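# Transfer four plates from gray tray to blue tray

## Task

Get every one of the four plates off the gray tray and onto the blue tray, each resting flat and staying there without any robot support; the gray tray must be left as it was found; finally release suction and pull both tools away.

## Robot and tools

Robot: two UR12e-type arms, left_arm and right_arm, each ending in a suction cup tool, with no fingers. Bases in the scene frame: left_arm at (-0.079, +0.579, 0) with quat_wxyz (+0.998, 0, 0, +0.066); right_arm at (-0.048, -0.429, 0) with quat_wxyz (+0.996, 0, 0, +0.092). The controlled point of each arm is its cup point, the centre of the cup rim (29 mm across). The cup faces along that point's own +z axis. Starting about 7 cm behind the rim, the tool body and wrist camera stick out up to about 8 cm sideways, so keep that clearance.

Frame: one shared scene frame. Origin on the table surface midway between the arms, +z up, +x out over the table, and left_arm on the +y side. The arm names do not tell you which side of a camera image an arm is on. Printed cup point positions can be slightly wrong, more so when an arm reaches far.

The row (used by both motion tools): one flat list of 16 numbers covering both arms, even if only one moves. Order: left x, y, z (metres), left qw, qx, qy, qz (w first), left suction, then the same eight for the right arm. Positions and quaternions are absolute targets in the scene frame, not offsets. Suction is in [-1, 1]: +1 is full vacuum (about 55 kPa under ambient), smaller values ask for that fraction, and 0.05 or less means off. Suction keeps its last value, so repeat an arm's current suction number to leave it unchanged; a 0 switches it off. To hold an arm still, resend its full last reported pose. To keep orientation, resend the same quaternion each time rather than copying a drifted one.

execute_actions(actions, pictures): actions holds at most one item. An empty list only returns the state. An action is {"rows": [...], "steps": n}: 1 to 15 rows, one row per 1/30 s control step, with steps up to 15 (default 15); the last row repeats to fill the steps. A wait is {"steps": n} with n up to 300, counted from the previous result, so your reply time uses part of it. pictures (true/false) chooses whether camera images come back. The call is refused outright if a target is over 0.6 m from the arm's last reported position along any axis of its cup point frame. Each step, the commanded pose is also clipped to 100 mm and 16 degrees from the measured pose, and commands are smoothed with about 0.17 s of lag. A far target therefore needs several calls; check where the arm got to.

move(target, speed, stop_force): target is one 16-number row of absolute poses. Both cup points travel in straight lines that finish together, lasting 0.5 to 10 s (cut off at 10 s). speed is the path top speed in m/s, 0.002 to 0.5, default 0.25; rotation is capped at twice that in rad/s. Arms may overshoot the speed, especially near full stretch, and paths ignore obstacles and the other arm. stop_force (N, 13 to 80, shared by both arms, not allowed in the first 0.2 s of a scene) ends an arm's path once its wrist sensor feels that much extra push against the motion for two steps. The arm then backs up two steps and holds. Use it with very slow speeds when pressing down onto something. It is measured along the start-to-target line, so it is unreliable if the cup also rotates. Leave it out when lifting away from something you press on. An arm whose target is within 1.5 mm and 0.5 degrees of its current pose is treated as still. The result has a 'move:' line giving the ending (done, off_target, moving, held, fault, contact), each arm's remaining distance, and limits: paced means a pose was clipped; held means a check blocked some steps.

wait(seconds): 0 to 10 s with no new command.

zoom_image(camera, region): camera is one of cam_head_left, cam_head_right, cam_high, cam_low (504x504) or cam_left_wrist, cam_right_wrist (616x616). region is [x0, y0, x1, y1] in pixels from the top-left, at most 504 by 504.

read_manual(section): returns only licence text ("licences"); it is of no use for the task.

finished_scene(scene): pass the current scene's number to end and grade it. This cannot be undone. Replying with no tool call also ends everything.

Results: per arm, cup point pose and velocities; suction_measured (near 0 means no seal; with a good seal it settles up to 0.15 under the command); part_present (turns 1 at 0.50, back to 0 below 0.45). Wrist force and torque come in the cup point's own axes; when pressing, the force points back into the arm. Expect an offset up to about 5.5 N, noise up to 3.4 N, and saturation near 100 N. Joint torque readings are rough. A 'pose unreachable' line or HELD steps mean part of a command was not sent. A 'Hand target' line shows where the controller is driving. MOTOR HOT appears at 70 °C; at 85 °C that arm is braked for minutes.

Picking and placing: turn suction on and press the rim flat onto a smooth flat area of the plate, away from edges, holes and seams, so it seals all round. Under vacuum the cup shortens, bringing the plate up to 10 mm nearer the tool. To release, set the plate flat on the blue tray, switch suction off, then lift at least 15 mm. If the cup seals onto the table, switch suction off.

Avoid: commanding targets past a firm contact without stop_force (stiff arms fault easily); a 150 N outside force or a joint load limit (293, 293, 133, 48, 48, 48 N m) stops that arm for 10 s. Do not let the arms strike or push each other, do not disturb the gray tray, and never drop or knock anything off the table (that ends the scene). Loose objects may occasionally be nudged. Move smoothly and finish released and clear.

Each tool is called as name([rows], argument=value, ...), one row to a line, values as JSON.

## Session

execute_actions(actions=[])

Scene clock: 0.00 s of 8400.00 s.
left_arm: end_effector_position=(+0.5449, +0.6600, +0.2275) suction_measured=0.00 part_present=0 end_effector_quat_wxyz=(-0.000, -0.320, +0.947, -0.000) end_effector_velocity=(+0.000, +0.000, -0.000) end_effector_angular_velocity=(+0.001, -0.000, -0.000) | right_arm: end_effector_position=(+0.5709, -0.3136, +0.2281) suction_measured=0.00 part_present=0 end_effector_quat_wxyz=(+0.000, +0.168, +0.986, -0.000) end_effector_velocity=(-0.000, +0.000, -0.001) end_effector_angular_velocity=(+0.000, -0.000, -0.001)
Joint positions: left_arm=[-0.282 -1.556  2.144 -2.158 -1.572  2.339] | right_arm=[-0.28  -1.557  2.143 -2.158 -1.571 -2.899]
Joint velocities: left_arm=[-0.     0.     0.    -0.001  0.001  0.   ] | right_arm=[ 0.     0.     0.001 -0.002  0.     0.001]
Joint torques (N m, as the arm reports them, + toward a larger angle): no reading
Wrist force (N, on the end effector, along its own x y z axes, offset not removed): no reading
Wrist torque (N m, same axes, about the end effector's origin, offset not removed): no reading
Hand target (left_arm): +0.545, +0.660, +0.228; -0.000, -0.320, +0.947, -0.000
Hand target (right_arm): +0.571, -0.314, +0.228; +0.000, +0.168, +0.986, -0.000

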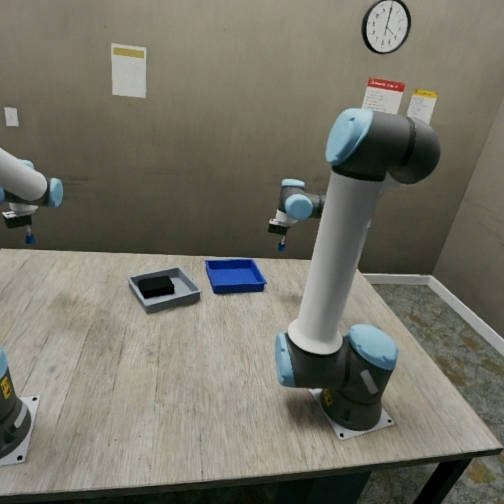

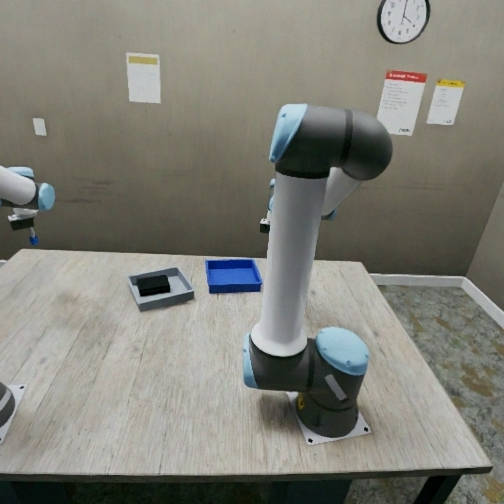

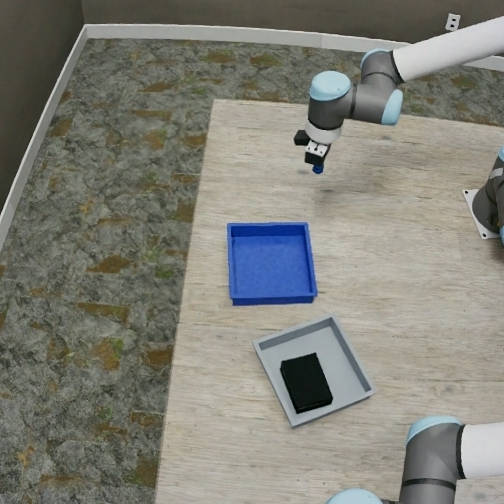

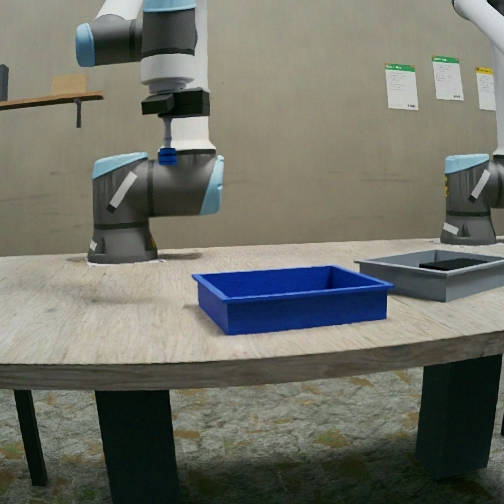

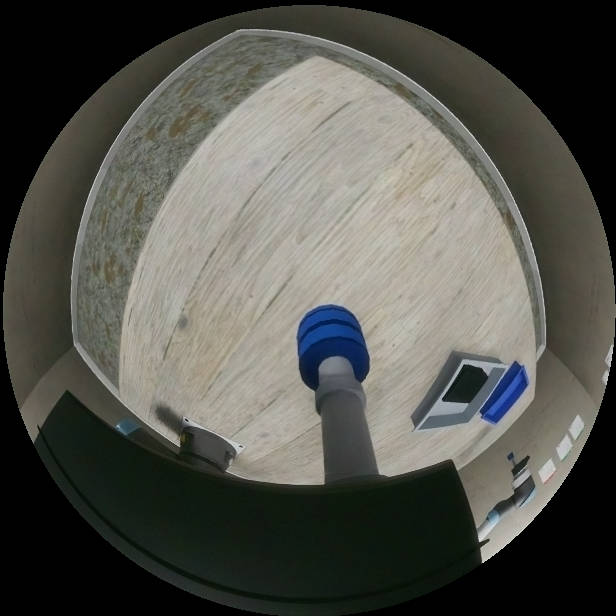

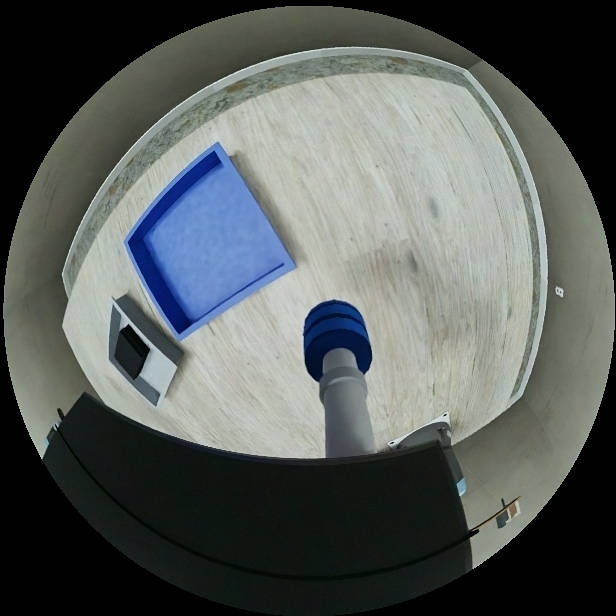

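zoom_image(camera="cam_high", region=[210, 210, 390, 440])

zoom_image(camera="cam_head_left", region=[120, 250, 280, 320])

Region (210, 210, 390, 440) of cam_high's 504x504 image, scaled by 2.191, with more detail than that image has; it fills the left 394 columns of this view, and the rest is white.

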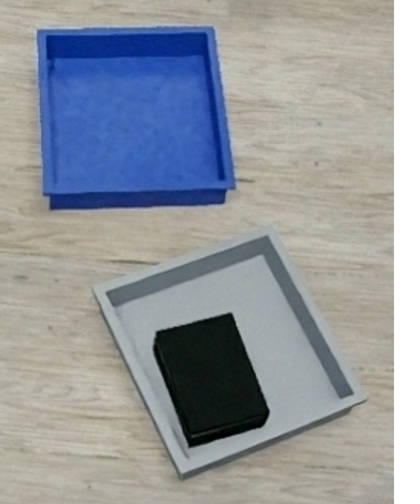

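Region (120, 250, 280, 320) of cam_head_left's 504x504 image, scaled by 3.150, with more detail than that image has; it fills the top 220 rows of this view, and the rest is white.

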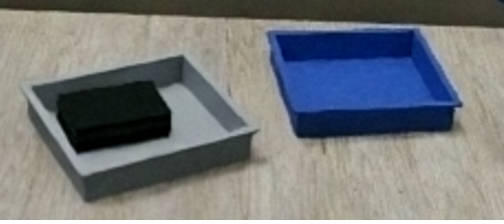

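move(target=[0.5449,0.66,0.2275,0,-0.32,0.947,0,0, 0.573,0.208,0.07,0,-0.199,0.98,0,0], speed=0.4)

Scene clock: 5.20 s of 8400.00 s.
left_arm: end_effector_position=(+0.5449, +0.6600, +0.2275) suction_measured=0.00 part_present=0 end_effector_quat_wxyz=(-0.000, -0.320, +0.947, +0.000) end_effector_velocity=(-0.000, -0.000, -0.000) end_effector_angular_velocity=(-0.001, +0.001, +0.001) | right_arm: end_effector_position=(+0.5729, +0.2080, +0.0702) suction_measured=0.00 part_present=0 end_effector_quat_wxyz=(+0.000, -0.199, +0.980, +0.000) end_effector_velocity=(+0.000, +0.002, -0.001) end_effector_angular_velocity=(-0.001, +0.002, +0.003)
Joint positions: left_arm=[-0.282 -1.557  2.144 -2.158 -1.571  2.339] | right_arm=[ 0.417 -1.011  1.739 -2.3   -1.571 -2.941]
Joint velocities: left_arm=[ 0.     0.     0.     0.    -0.001 -0.001] | right_arm=[ 0.002  0.004 -0.004  0.002  0.001 -0.001]
Joint torques (N m, as the arm reports them, + toward a larger angle): left_arm=[-14.38 -50.76 -31.5   -7.1    4.23  -1.47] | right_arm=[ 14.49 -64.42 -42.67  -0.37  -3.91  -1.8 ]
Wrist force (N, on the end effector, along its own x y z axes, offset not removed): left_arm=[4.6 0.1 2.8] | right_arm=[1.9 1.5 1.8]
Wrist torque (N m, same axes, about the end effector's origin, offset not removed): left_arm=[-0.03 -0.36 0.15] | right_arm=[-0.11 -0.49 -0.05]
Hand target (left_arm): +0.545, +0.660, +0.227; -0.000, -0.320, +0.947, +0.000
Hand target (right_arm): +0.573, +0.208, +0.070; +0.000, -0.199, +0.980, +0.000
Off the commanded pose (left_arm): 0.000 m, 0 deg.
Off the commanded pose (right_arm): 0.000 m, 0 deg.
move: done

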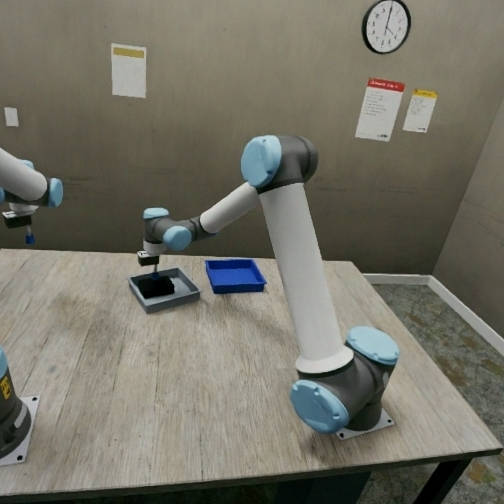

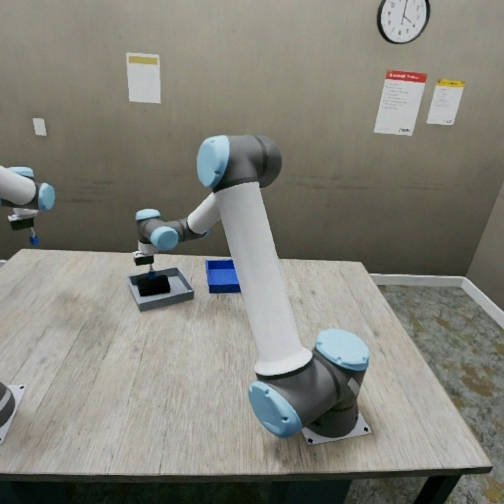

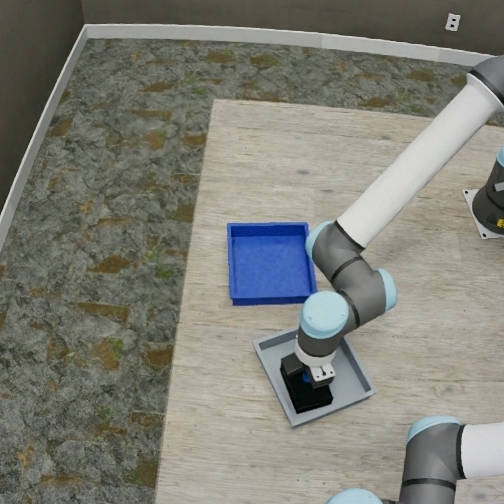

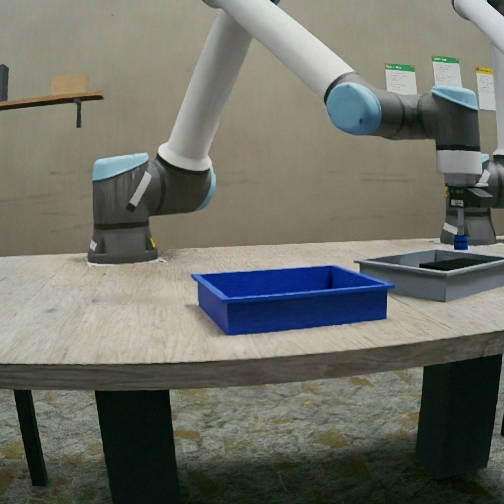

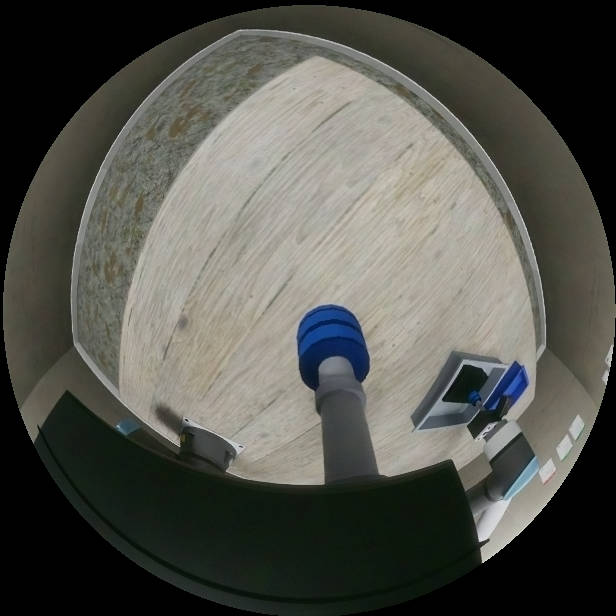

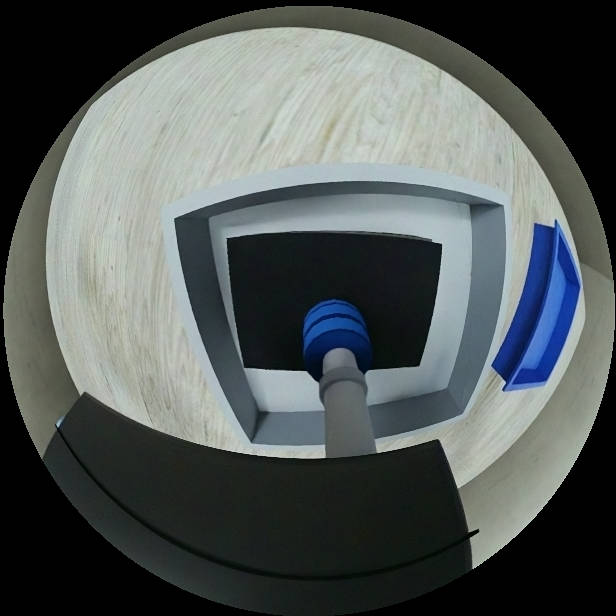

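move(target=[0.5449,0.66,0.2275,0,-0.32,0.947,0,0, 0.572,0.208,0.044,0,-0.199,0.98,0,1], speed=0.06)

Scene clock: 6.77 s of 8400.00 s.
left_arm: end_effector_position=(+0.5449, +0.6600, +0.2275) suction_measured=0.00 part_present=0 end_effector_quat_wxyz=(+0.000, -0.320, +0.947, +0.000) end_effector_velocity=(+0.000, -0.000, +0.000) end_effector_angular_velocity=(-0.000, -0.001, -0.000) | right_arm: end_effector_position=(+0.5720, +0.2080, +0.0444) suction_measured=0.25 part_present=0 end_effector_quat_wxyz=(-0.000, -0.199, +0.980, -0.000) end_effector_velocity=(-0.000, +0.000, -0.003) end_effector_angular_velocity=(+0.001, +0.001, -0.000)
Joint positions: left_arm=[-0.282 -1.557  2.144 -2.158 -1.571  2.339] | right_arm=[ 0.418 -0.982  1.75  -2.338 -1.571 -2.941]
Joint velocities: left_arm=[-0.    -0.    -0.    -0.001 -0.     0.   ] | right_arm=[-0.     0.004  0.001 -0.004  0.002  0.   ]
Joint torques (N m, as the arm reports them, + toward a larger angle): left_arm=[-14.65 -48.76 -32.45  -7.16   4.09  -1.69] | right_arm=[ 16.86 -64.49 -25.98  -6.41  -3.94   2.78]
Wrist force (N, on the end effector, along its own x y z axes, offset not removed): left_arm=[3.4 -1.0 2.9] | right_arm=[2.3 0.1 2.1]
Wrist torque (N m, same axes, about the end effector's origin, offset not removed): left_arm=[-0.28 -0.06 0.09] | right_arm=[-0.23 -0.37 0.09]
Hand target (left_arm): +0.545, +0.660, +0.227; +0.000, -0.320, +0.947, +0.000
Hand target (right_arm): +0.572, +0.208, +0.044; -0.000, -0.199, +0.980, -0.000
Off the commanded pose (left_arm): 0.000 m, 0 deg.
Off the commanded pose (right_arm): 0.000 m, 0 deg.
move: done

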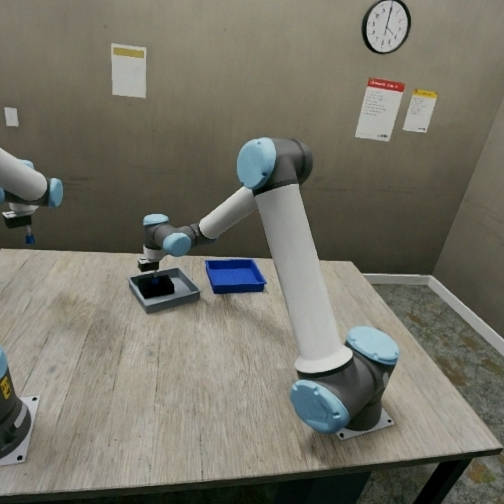

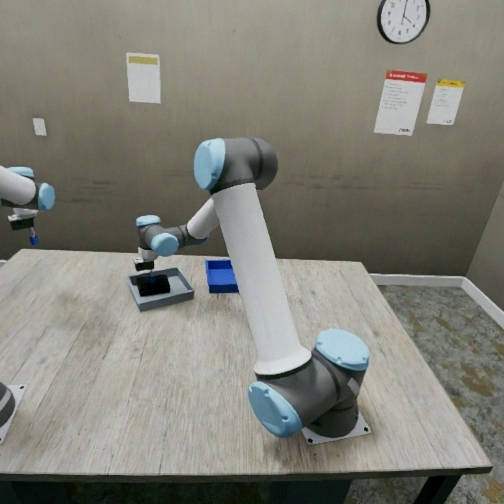

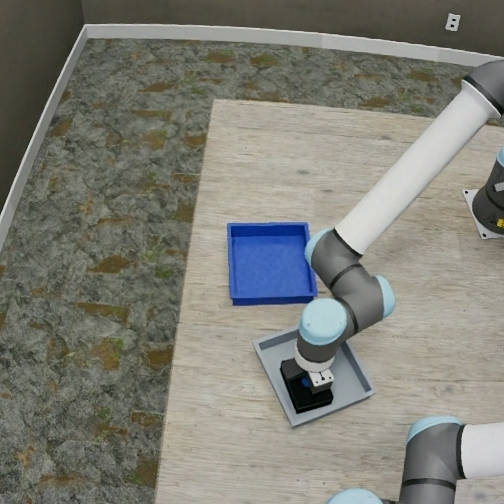

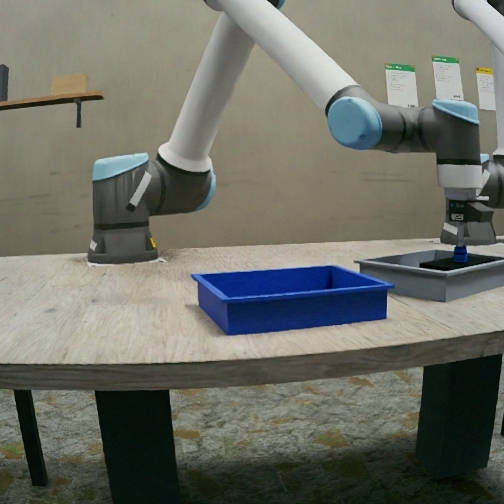

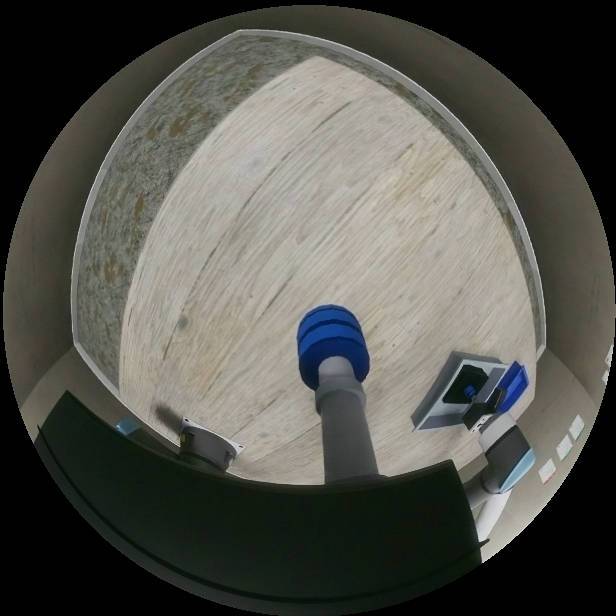

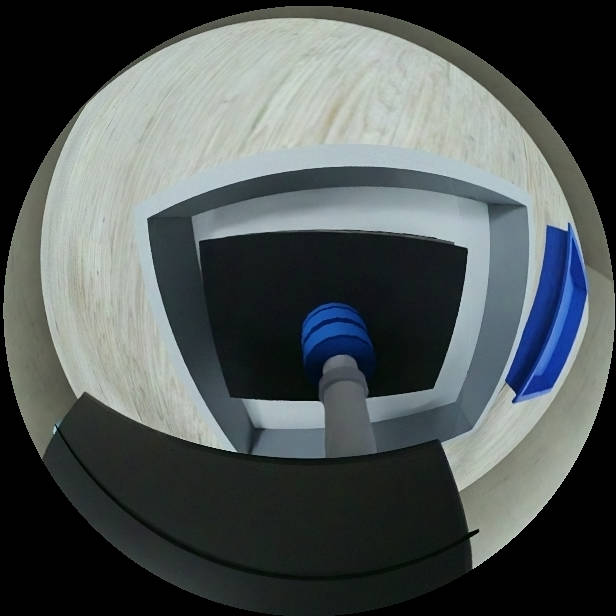

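execute_actions(actions=[], pictures=false)

Scene clock: 7.23 s of 8400.00 s.
left_arm: end_effector_position=(+0.5449, +0.6600, +0.2275) suction_measured=0.00 part_present=0 end_effector_quat_wxyz=(+0.000, -0.320, +0.947, +0.000) end_effector_velocity=(+0.001, -0.000, +0.001) end_effector_angular_velocity=(-0.001, -0.001, -0.001) | right_arm: end_effector_position=(+0.5720, +0.2080, +0.0440) suction_measured=0.81 part_present=1 end_effector_quat_wxyz=(-0.000, -0.199, +0.980, -0.000) end_effector_velocity=(-0.000, -0.000, -0.000) end_effector_angular_velocity=(-0.001, +0.000, -0.001)
Joint positions: left_arm=[-0.282 -1.557  2.144 -2.158 -1.571  2.339] | right_arm=[ 0.418 -0.982  1.75  -2.339 -1.571 -2.941]
Joint velocities: left_arm=[-0.     0.    -0.001  0.    -0.     0.001] | right_arm=[-0.    -0.     0.001 -0.    -0.     0.001]
Joint torques (N m, as the arm reports them, + toward a larger angle): left_arm=[-14.34 -49.3  -32.71  -6.6    4.25  -1.79] | right_arm=[ 15.33 -65.12 -26.25  -6.82  -3.79   2.71]
Wrist force (N, on the end effector, along its own x y z axes, offset not removed): left_arm=[1.8 -1.3 5.3] | right_arm=[-1.7 0.2 1.7]
Wrist torque (N m, same axes, about the end effector's origin, offset not removed): left_arm=[-0.44 0.01 0.11] | right_arm=[-0.25 0.09 -0.05]
Hand target (left_arm): +0.545, +0.660, +0.227; +0.000, -0.320, +0.947, +0.000
Hand target (right_arm): +0.572, +0.208, +0.044; -0.000, -0.199, +0.980, -0.000
Off the commanded pose (left_arm): 0.000 m, 0 deg.
Off the commanded pose (right_arm): 0.000 m, 0 deg.
Steps of this call (steps 1 to 14: nothing new was sent). Readings (end_effector_position | what the end effector reports):
1: left_arm (+0.5449, +0.6600, +0.2275) | right_arm (+0.5720, +0.2080, +0.0443) | left_arm suction_measured=0.00 part_present=0 | right_arm suction_measured=0.29 part_present=0
2: left_arm (+0.5449, +0.6600, +0.2275) | right_arm (+0.5720, +0.2080, +0.0442) | left_arm suction_measured=0.00 part_present=0 | right_arm suction_measured=0.33 part_present=0
4: left_arm (+0.5449, +0.6600, +0.2275) | right_arm (+0.5720, +0.2080, +0.0441) | left_arm suction_measured=0.00 part_present=0 | right_arm suction_measured=0.39 part_present=0
8: left_arm (+0.5449, +0.6600, +0.2275) | right_arm (+0.5720, +0.2080, +0.0440) | left_arm suction_measured=0.00 part_present=0 | right_arm suction_measured=0.56 part_present=1
14: the state above

move(target=[0.5449,0.66,0.2275,0,-0.32,0.947,0,0, 0.572,0.208,0.078,0,-0.199,0.98,0,1], speed=0.15)

move(target=[0.5449,0.66,0.2275,0,-0.32,0.947,0,0, 0.70,-0.124,0.078,0,-0.061,0.998,0,1], speed=0.4)

Scene clock: 8.67 s of 8400.00 s.
left_arm: end_effector_position=(+0.5449, +0.6600, +0.2275) suction_measured=0.00 part_present=0 end_effector_quat_wxyz=(+0.000, -0.320, +0.947, +0.000) end_effector_velocity=(+0.000, -0.000, +0.001) end_effector_angular_velocity=(-0.000, -0.001, -0.000) | right_arm: end_effector_position=(+0.5720, +0.2080, +0.0777) suction_measured=0.99 part_present=1 end_effector_quat_wxyz=(+0.000, -0.199, +0.980, +0.000) end_effector_velocity=(-0.001, -0.000, +0.001) end_effector_angular_velocity=(-0.002, +0.002, +0.001)
Joint positions: left_arm=[-0.282 -1.557  2.144 -2.158 -1.571  2.339] | right_arm=[ 0.418 -1.02   1.737 -2.289 -1.571 -2.941]
Joint velocities: left_arm=[-0.    -0.001 -0.     0.    -0.     0.   ] | right_arm=[ 0.    -0.001 -0.     0.004 -0.001 -0.001]
Joint torques (N m, as the arm reports them, + toward a larger angle): left_arm=[-12.34 -47.92 -33.06  -7.09   3.93  -1.44] | right_arm=[ 12.23 -94.98 -43.63  -0.49  -3.76   1.73]
Wrist force (N, on the end effector, along its own x y z axes, offset not removed): left_arm=[3.8 -0.3 3.5] | right_arm=[0.6 -1.9 1.6]
Wrist torque (N m, same axes, about the end effector's origin, offset not removed): left_arm=[-0.19 -0.32 0.20] | right_arm=[-0.59 -0.18 -0.02]
Hand target (left_arm): +0.545, +0.660, +0.228; +0.000, -0.320, +0.947, +0.000
Hand target (right_arm): +0.572, +0.208, +0.078; +0.000, -0.199, +0.980, +0.000
Off the commanded pose (left_arm): 0.000 m, 0 deg.
Off the commanded pose (right_arm): 0.000 m, 0 deg.
move: done

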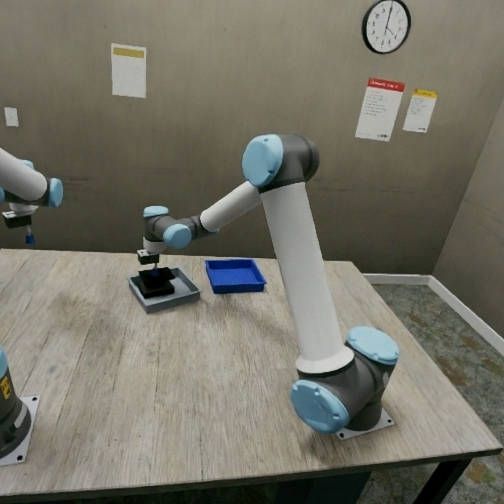

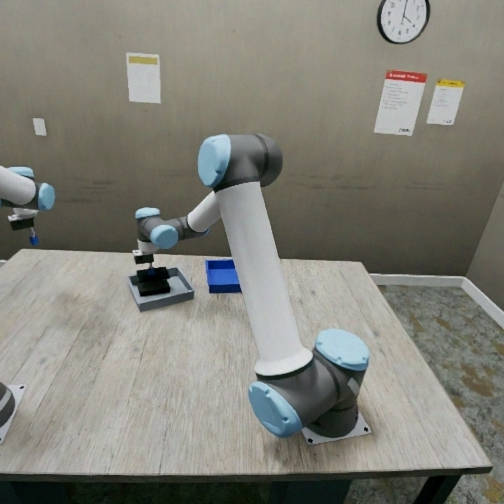

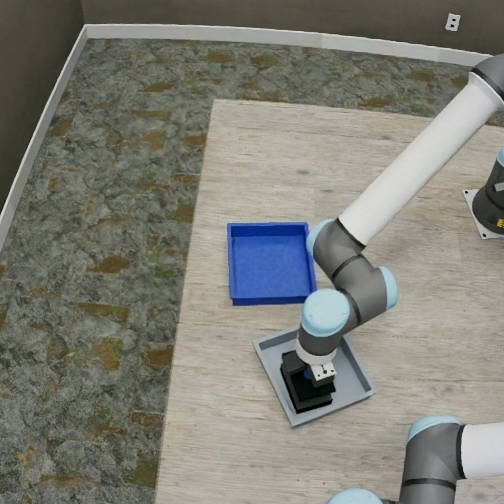

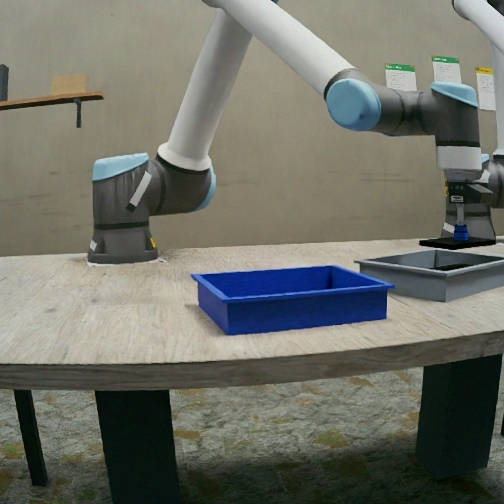

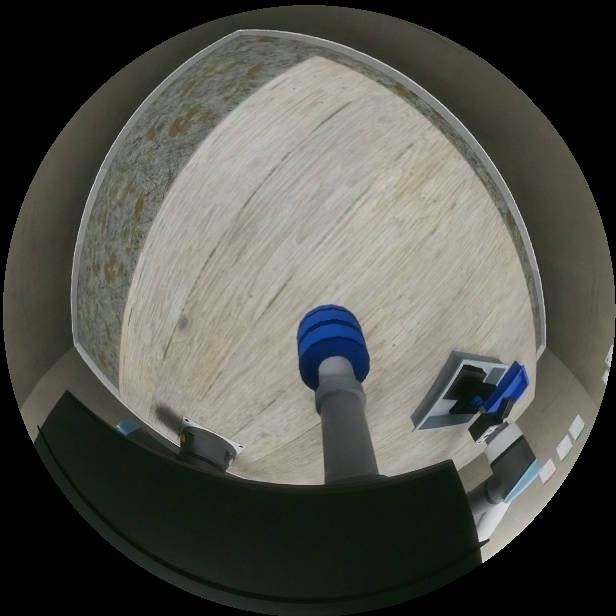

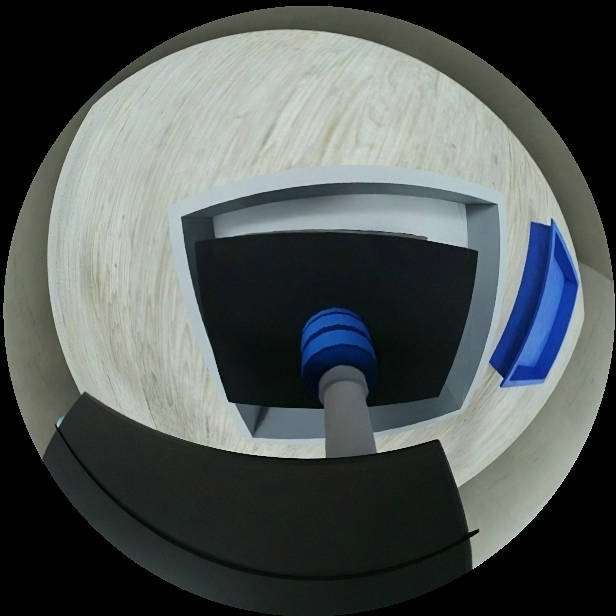

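Scene clock: 10.37 s of 8400.00 s.
left_arm: end_effector_position=(+0.5449, +0.6600, +0.2275) suction_measured=0.00 part_present=0 end_effector_quat_wxyz=(+0.000, -0.320, +0.947, +0.000) end_effector_velocity=(+0.001, -0.000, +0.001) end_effector_angular_velocity=(+0.000, -0.001, +0.000) | right_arm: end_effector_position=(+0.7000, -0.1238, +0.0780) suction_measured=1.00 part_present=1 end_effector_quat_wxyz=(-0.000, -0.061, +0.998, -0.000) end_effector_velocity=(+0.002, -0.002, +0.000) end_effector_angular_velocity=(+0.001, -0.001, -0.001)
Joint positions: left_arm=[-0.282 -1.557  2.144 -2.158 -1.571  2.339] | right_arm=[-0.014 -1.122  1.911 -2.36  -1.571 -3.094]
Joint velocities: left_arm=[-0.    -0.    -0.001  0.     0.    -0.   ] | right_arm=[-0.004  0.    -0.001 -0.001  0.    -0.003]
Joint torques (N m, as the arm reports them, + toward a larger angle): left_arm=[-14.52 -48.93 -32.72  -6.92   4.11  -1.56] | right_arm=[-19.33 -60.26 -41.6   -0.32   4.09  -1.71]
Wrist force (N, on the end effector, along its own x y z axes, offset not removed): left_arm=[3.9 2.8 0.5] | right_arm=[-0.1 0.8 2.9]
Wrist torque (N m, same axes, about the end effector's origin, offset not removed): left_arm=[0.24 -0.23 0.11] | right_arm=[-0.13 -0.22 0.06]
Hand target (left_arm): +0.545, +0.660, +0.228; +0.000, -0.320, +0.947, +0.000
Hand target (right_arm): +0.700, -0.124, +0.078; -0.000, -0.061, +0.998, -0.000
Off the commanded pose (left_arm): 0.000 m, 0 deg.
Off the commanded pose (right_arm): 0.000 m, 0 deg.
move: done

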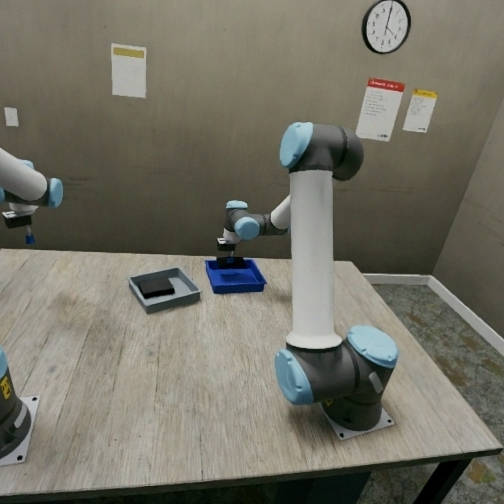

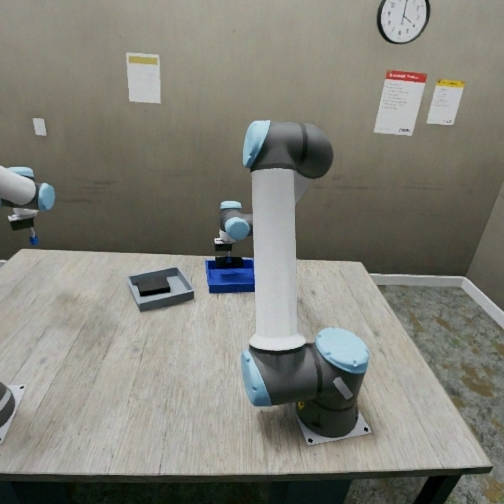

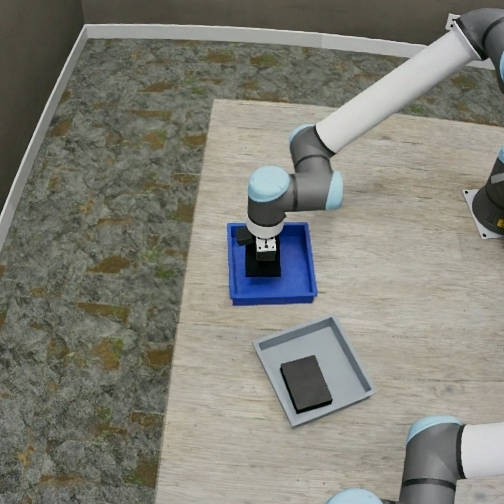

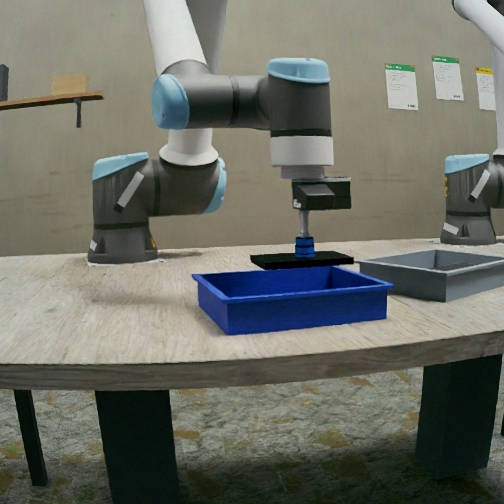

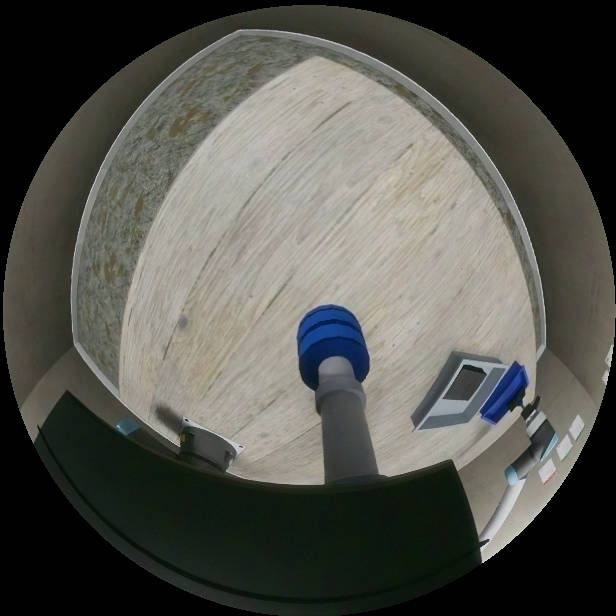

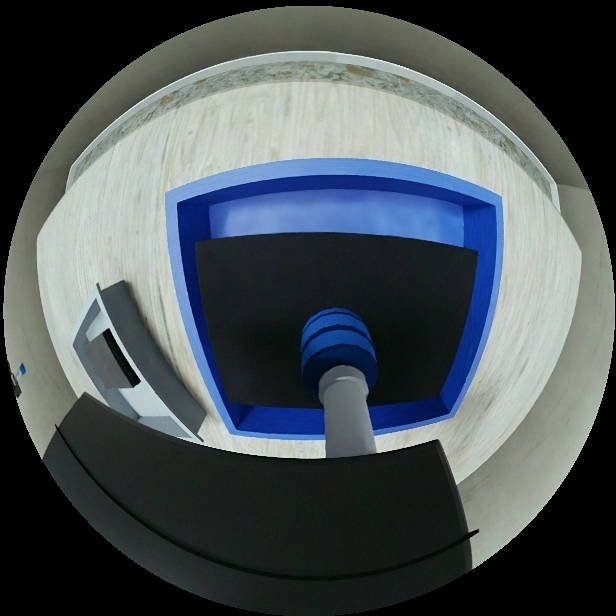

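move(target=[0.5449,0.66,0.2275,0,-0.32,0.947,0,0, 0.68,-0.126,0.009,0,-0.07,0.9975,0,1], speed=0.12)

move(target=[0.5449,0.66,0.2275,0,-0.32,0.947,0,0, 0.68,-0.126,-0.002,0,-0.07,0.9975,0,1], speed=0.005, stop_force=13)

Scene clock: 12.27 s of 8400.00 s.
left_arm: end_effector_position=(+0.5449, +0.6600, +0.2275) suction_measured=0.00 part_present=0 end_effector_quat_wxyz=(+0.000, -0.320, +0.947, +0.000) end_effector_velocity=(+0.000, +0.000, +0.000) end_effector_angular_velocity=(-0.000, -0.001, +0.000) | right_arm: end_effector_position=(+0.6801, -0.1260, +0.0093) suction_measured=0.98 part_present=1 end_effector_quat_wxyz=(-0.000, -0.070, +0.998, -0.000) end_effector_velocity=(-0.001, -0.000, -0.003) end_effector_angular_velocity=(-0.001, +0.001, +0.001)
Joint positions: left_arm=[-0.282 -1.557  2.144 -2.158 -1.571  2.339] | right_arm=[-0.013 -1.054  1.974 -2.491 -1.571 -3.11 ]
Joint velocities: left_arm=[ 0.    -0.    -0.    -0.001 -0.    -0.   ] | right_arm=[-0.     0.004  0.002 -0.005 -0.001 -0.001]
Joint torques (N m, as the arm reports them, + toward a larger angle): left_arm=[-16.72 -52.87 -33.51  -6.78   3.62  -1.25] | right_arm=[ 15.97 -52.93 -22.05  -6.78   4.03  -2.12]
Wrist force (N, on the end effector, along its own x y z axes, offset not removed): left_arm=[3.9 -1.0 2.6] | right_arm=[-1.1 0.8 1.4]
Wrist torque (N m, same axes, about the end effector's origin, offset not removed): left_arm=[-0.25 -0.33 0.15] | right_arm=[-0.19 -0.03 0.04]
Hand target (left_arm): +0.545, +0.660, +0.228; +0.000, -0.320, +0.947, +0.000
Hand target (right_arm): +0.680, -0.126, +0.009; -0.000, -0.070, +0.998, +0.000
Off the commanded pose (left_arm): 0.000 m, 0 deg.
Off the commanded pose (right_arm): 0.000 m, 0 deg.
move: done

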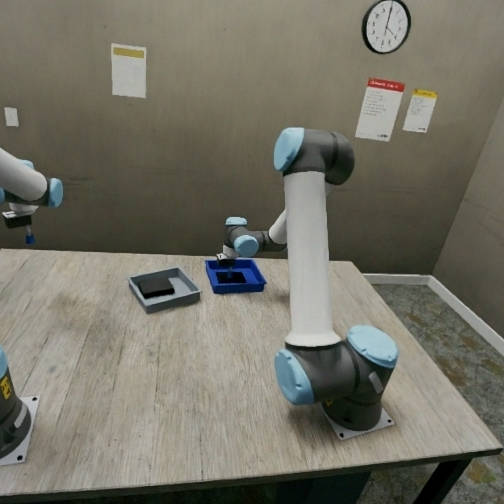

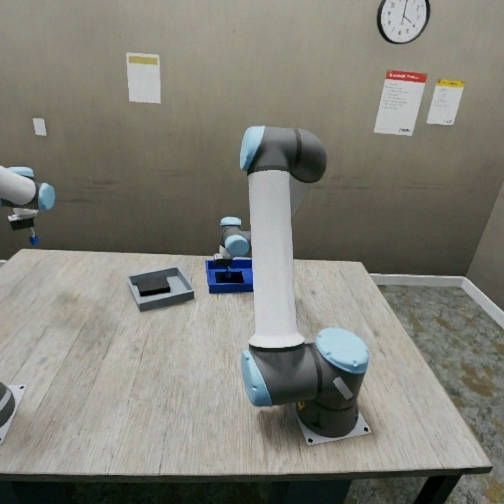

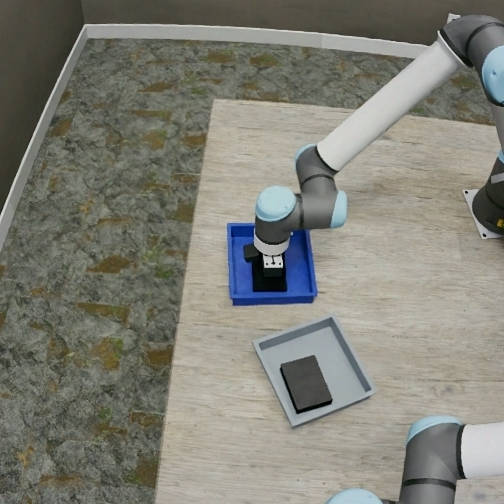

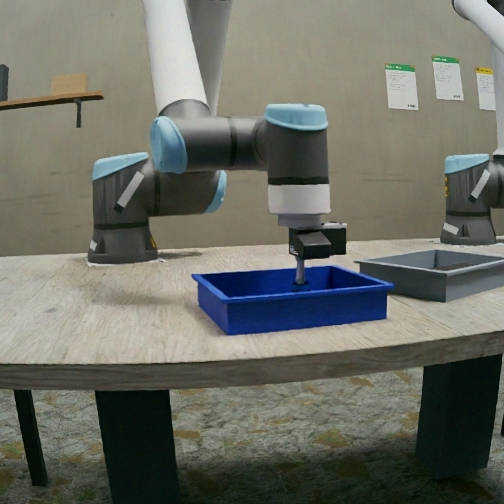

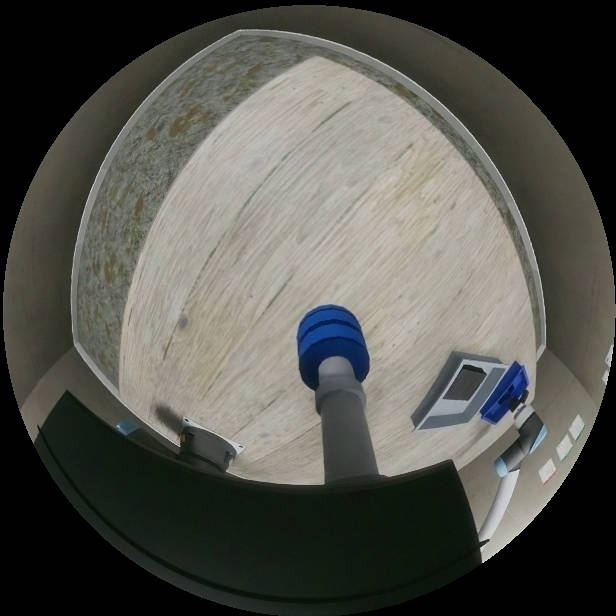

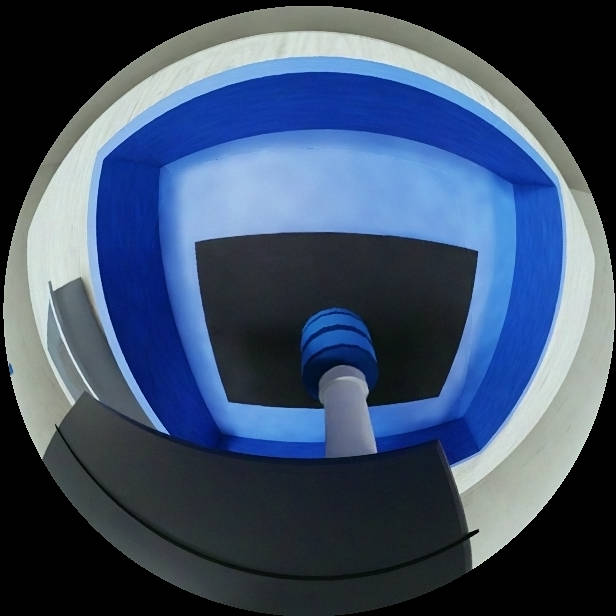

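Scene clock: 13.77 s of 8400.00 s.
left_arm: end_effector_position=(+0.5449, +0.6600, +0.2275) suction_measured=0.00 part_present=0 end_effector_quat_wxyz=(+0.000, -0.320, +0.947, +0.000) end_effector_velocity=(-0.000, -0.000, -0.000) end_effector_angular_velocity=(-0.001, +0.000, -0.000) | right_arm: end_effector_position=(+0.6801, -0.1260, +0.0037) suction_measured=0.99 part_present=1 end_effector_quat_wxyz=(+0.000, -0.070, +0.998, +0.000) end_effector_velocity=(-0.001, +0.000, +0.001) end_effector_angular_velocity=(+0.001, +0.002, -0.001)
Joint positions: left_arm=[-0.282 -1.557  2.144 -2.158 -1.571  2.339] | right_arm=[-0.013 -1.046  1.976 -2.501 -1.571 -3.11 ]
Joint velocities: left_arm=[ 0.    -0.     0.    -0.    -0.001  0.   ] | right_arm=[-0.    -0.002 -0.     0.005  0.002  0.001]
Joint torques (N m, as the arm reports them, + toward a larger angle): left_arm=[-14.31 -47.8  -33.16  -6.94   3.41  -1.27] | right_arm=[ 14.12 -69.77 -18.42   0.93   4.09  -1.34]
Wrist force (N, on the end effector, along its own x y z axes, offset not removed): left_arm=[3.5 -0.6 2.0] | right_arm=[7.4 -3.5 -24.9]
Wrist torque (N m, same axes, about the end effector's origin, offset not removed): left_arm=[-0.29 -0.07 0.06] | right_arm=[-0.56 -0.06 -0.05]
Hand target (left_arm): +0.545, +0.660, +0.228; +0.000, -0.320, +0.947, +0.000
Hand target (right_arm): +0.680, -0.126, +0.004; +0.000, -0.070, +0.998, +0.000
Off the commanded pose (left_arm): 0.000 m, 0 deg.
Off the commanded pose (right_arm): 0.006 m, 0 deg.
move: contact (right_arm)

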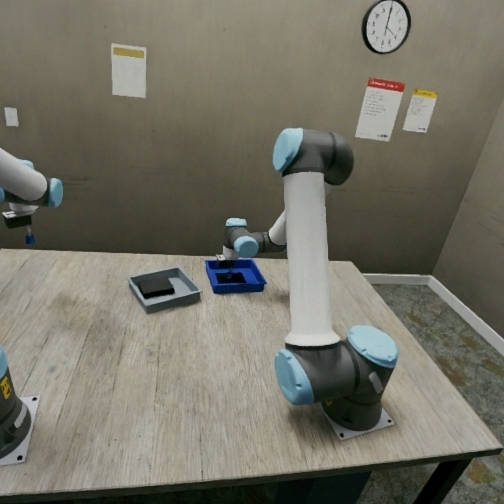

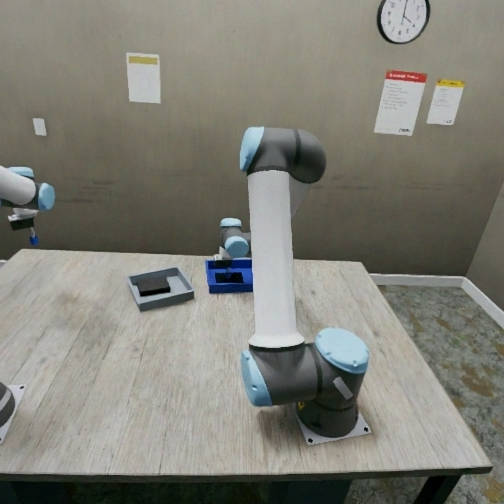

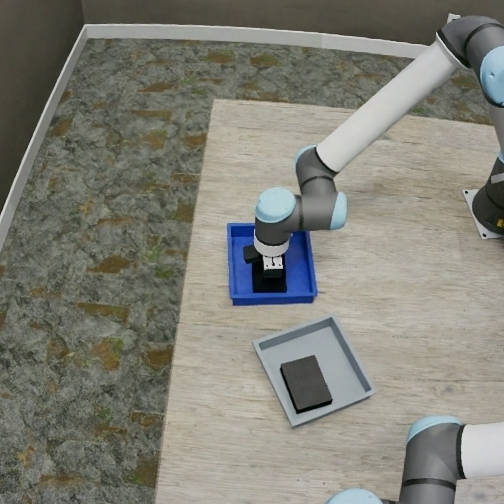

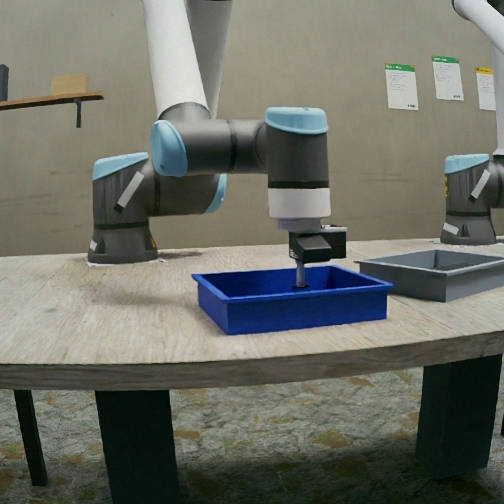

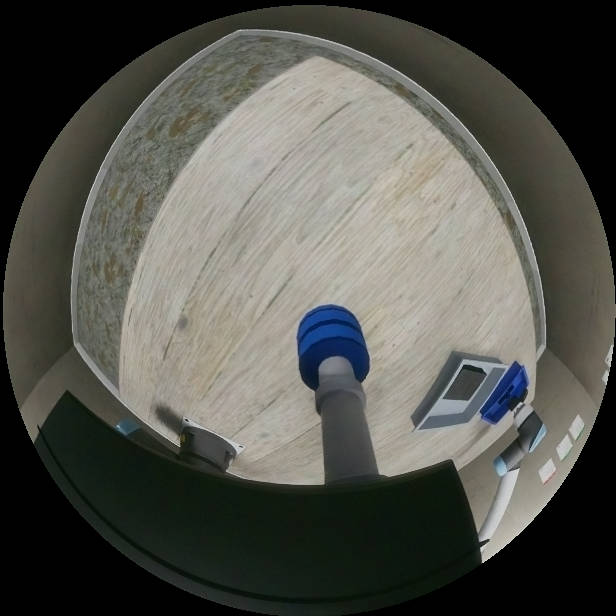

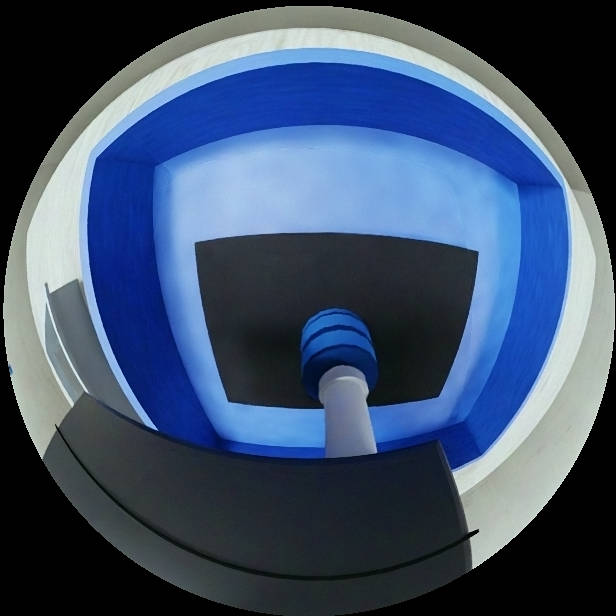

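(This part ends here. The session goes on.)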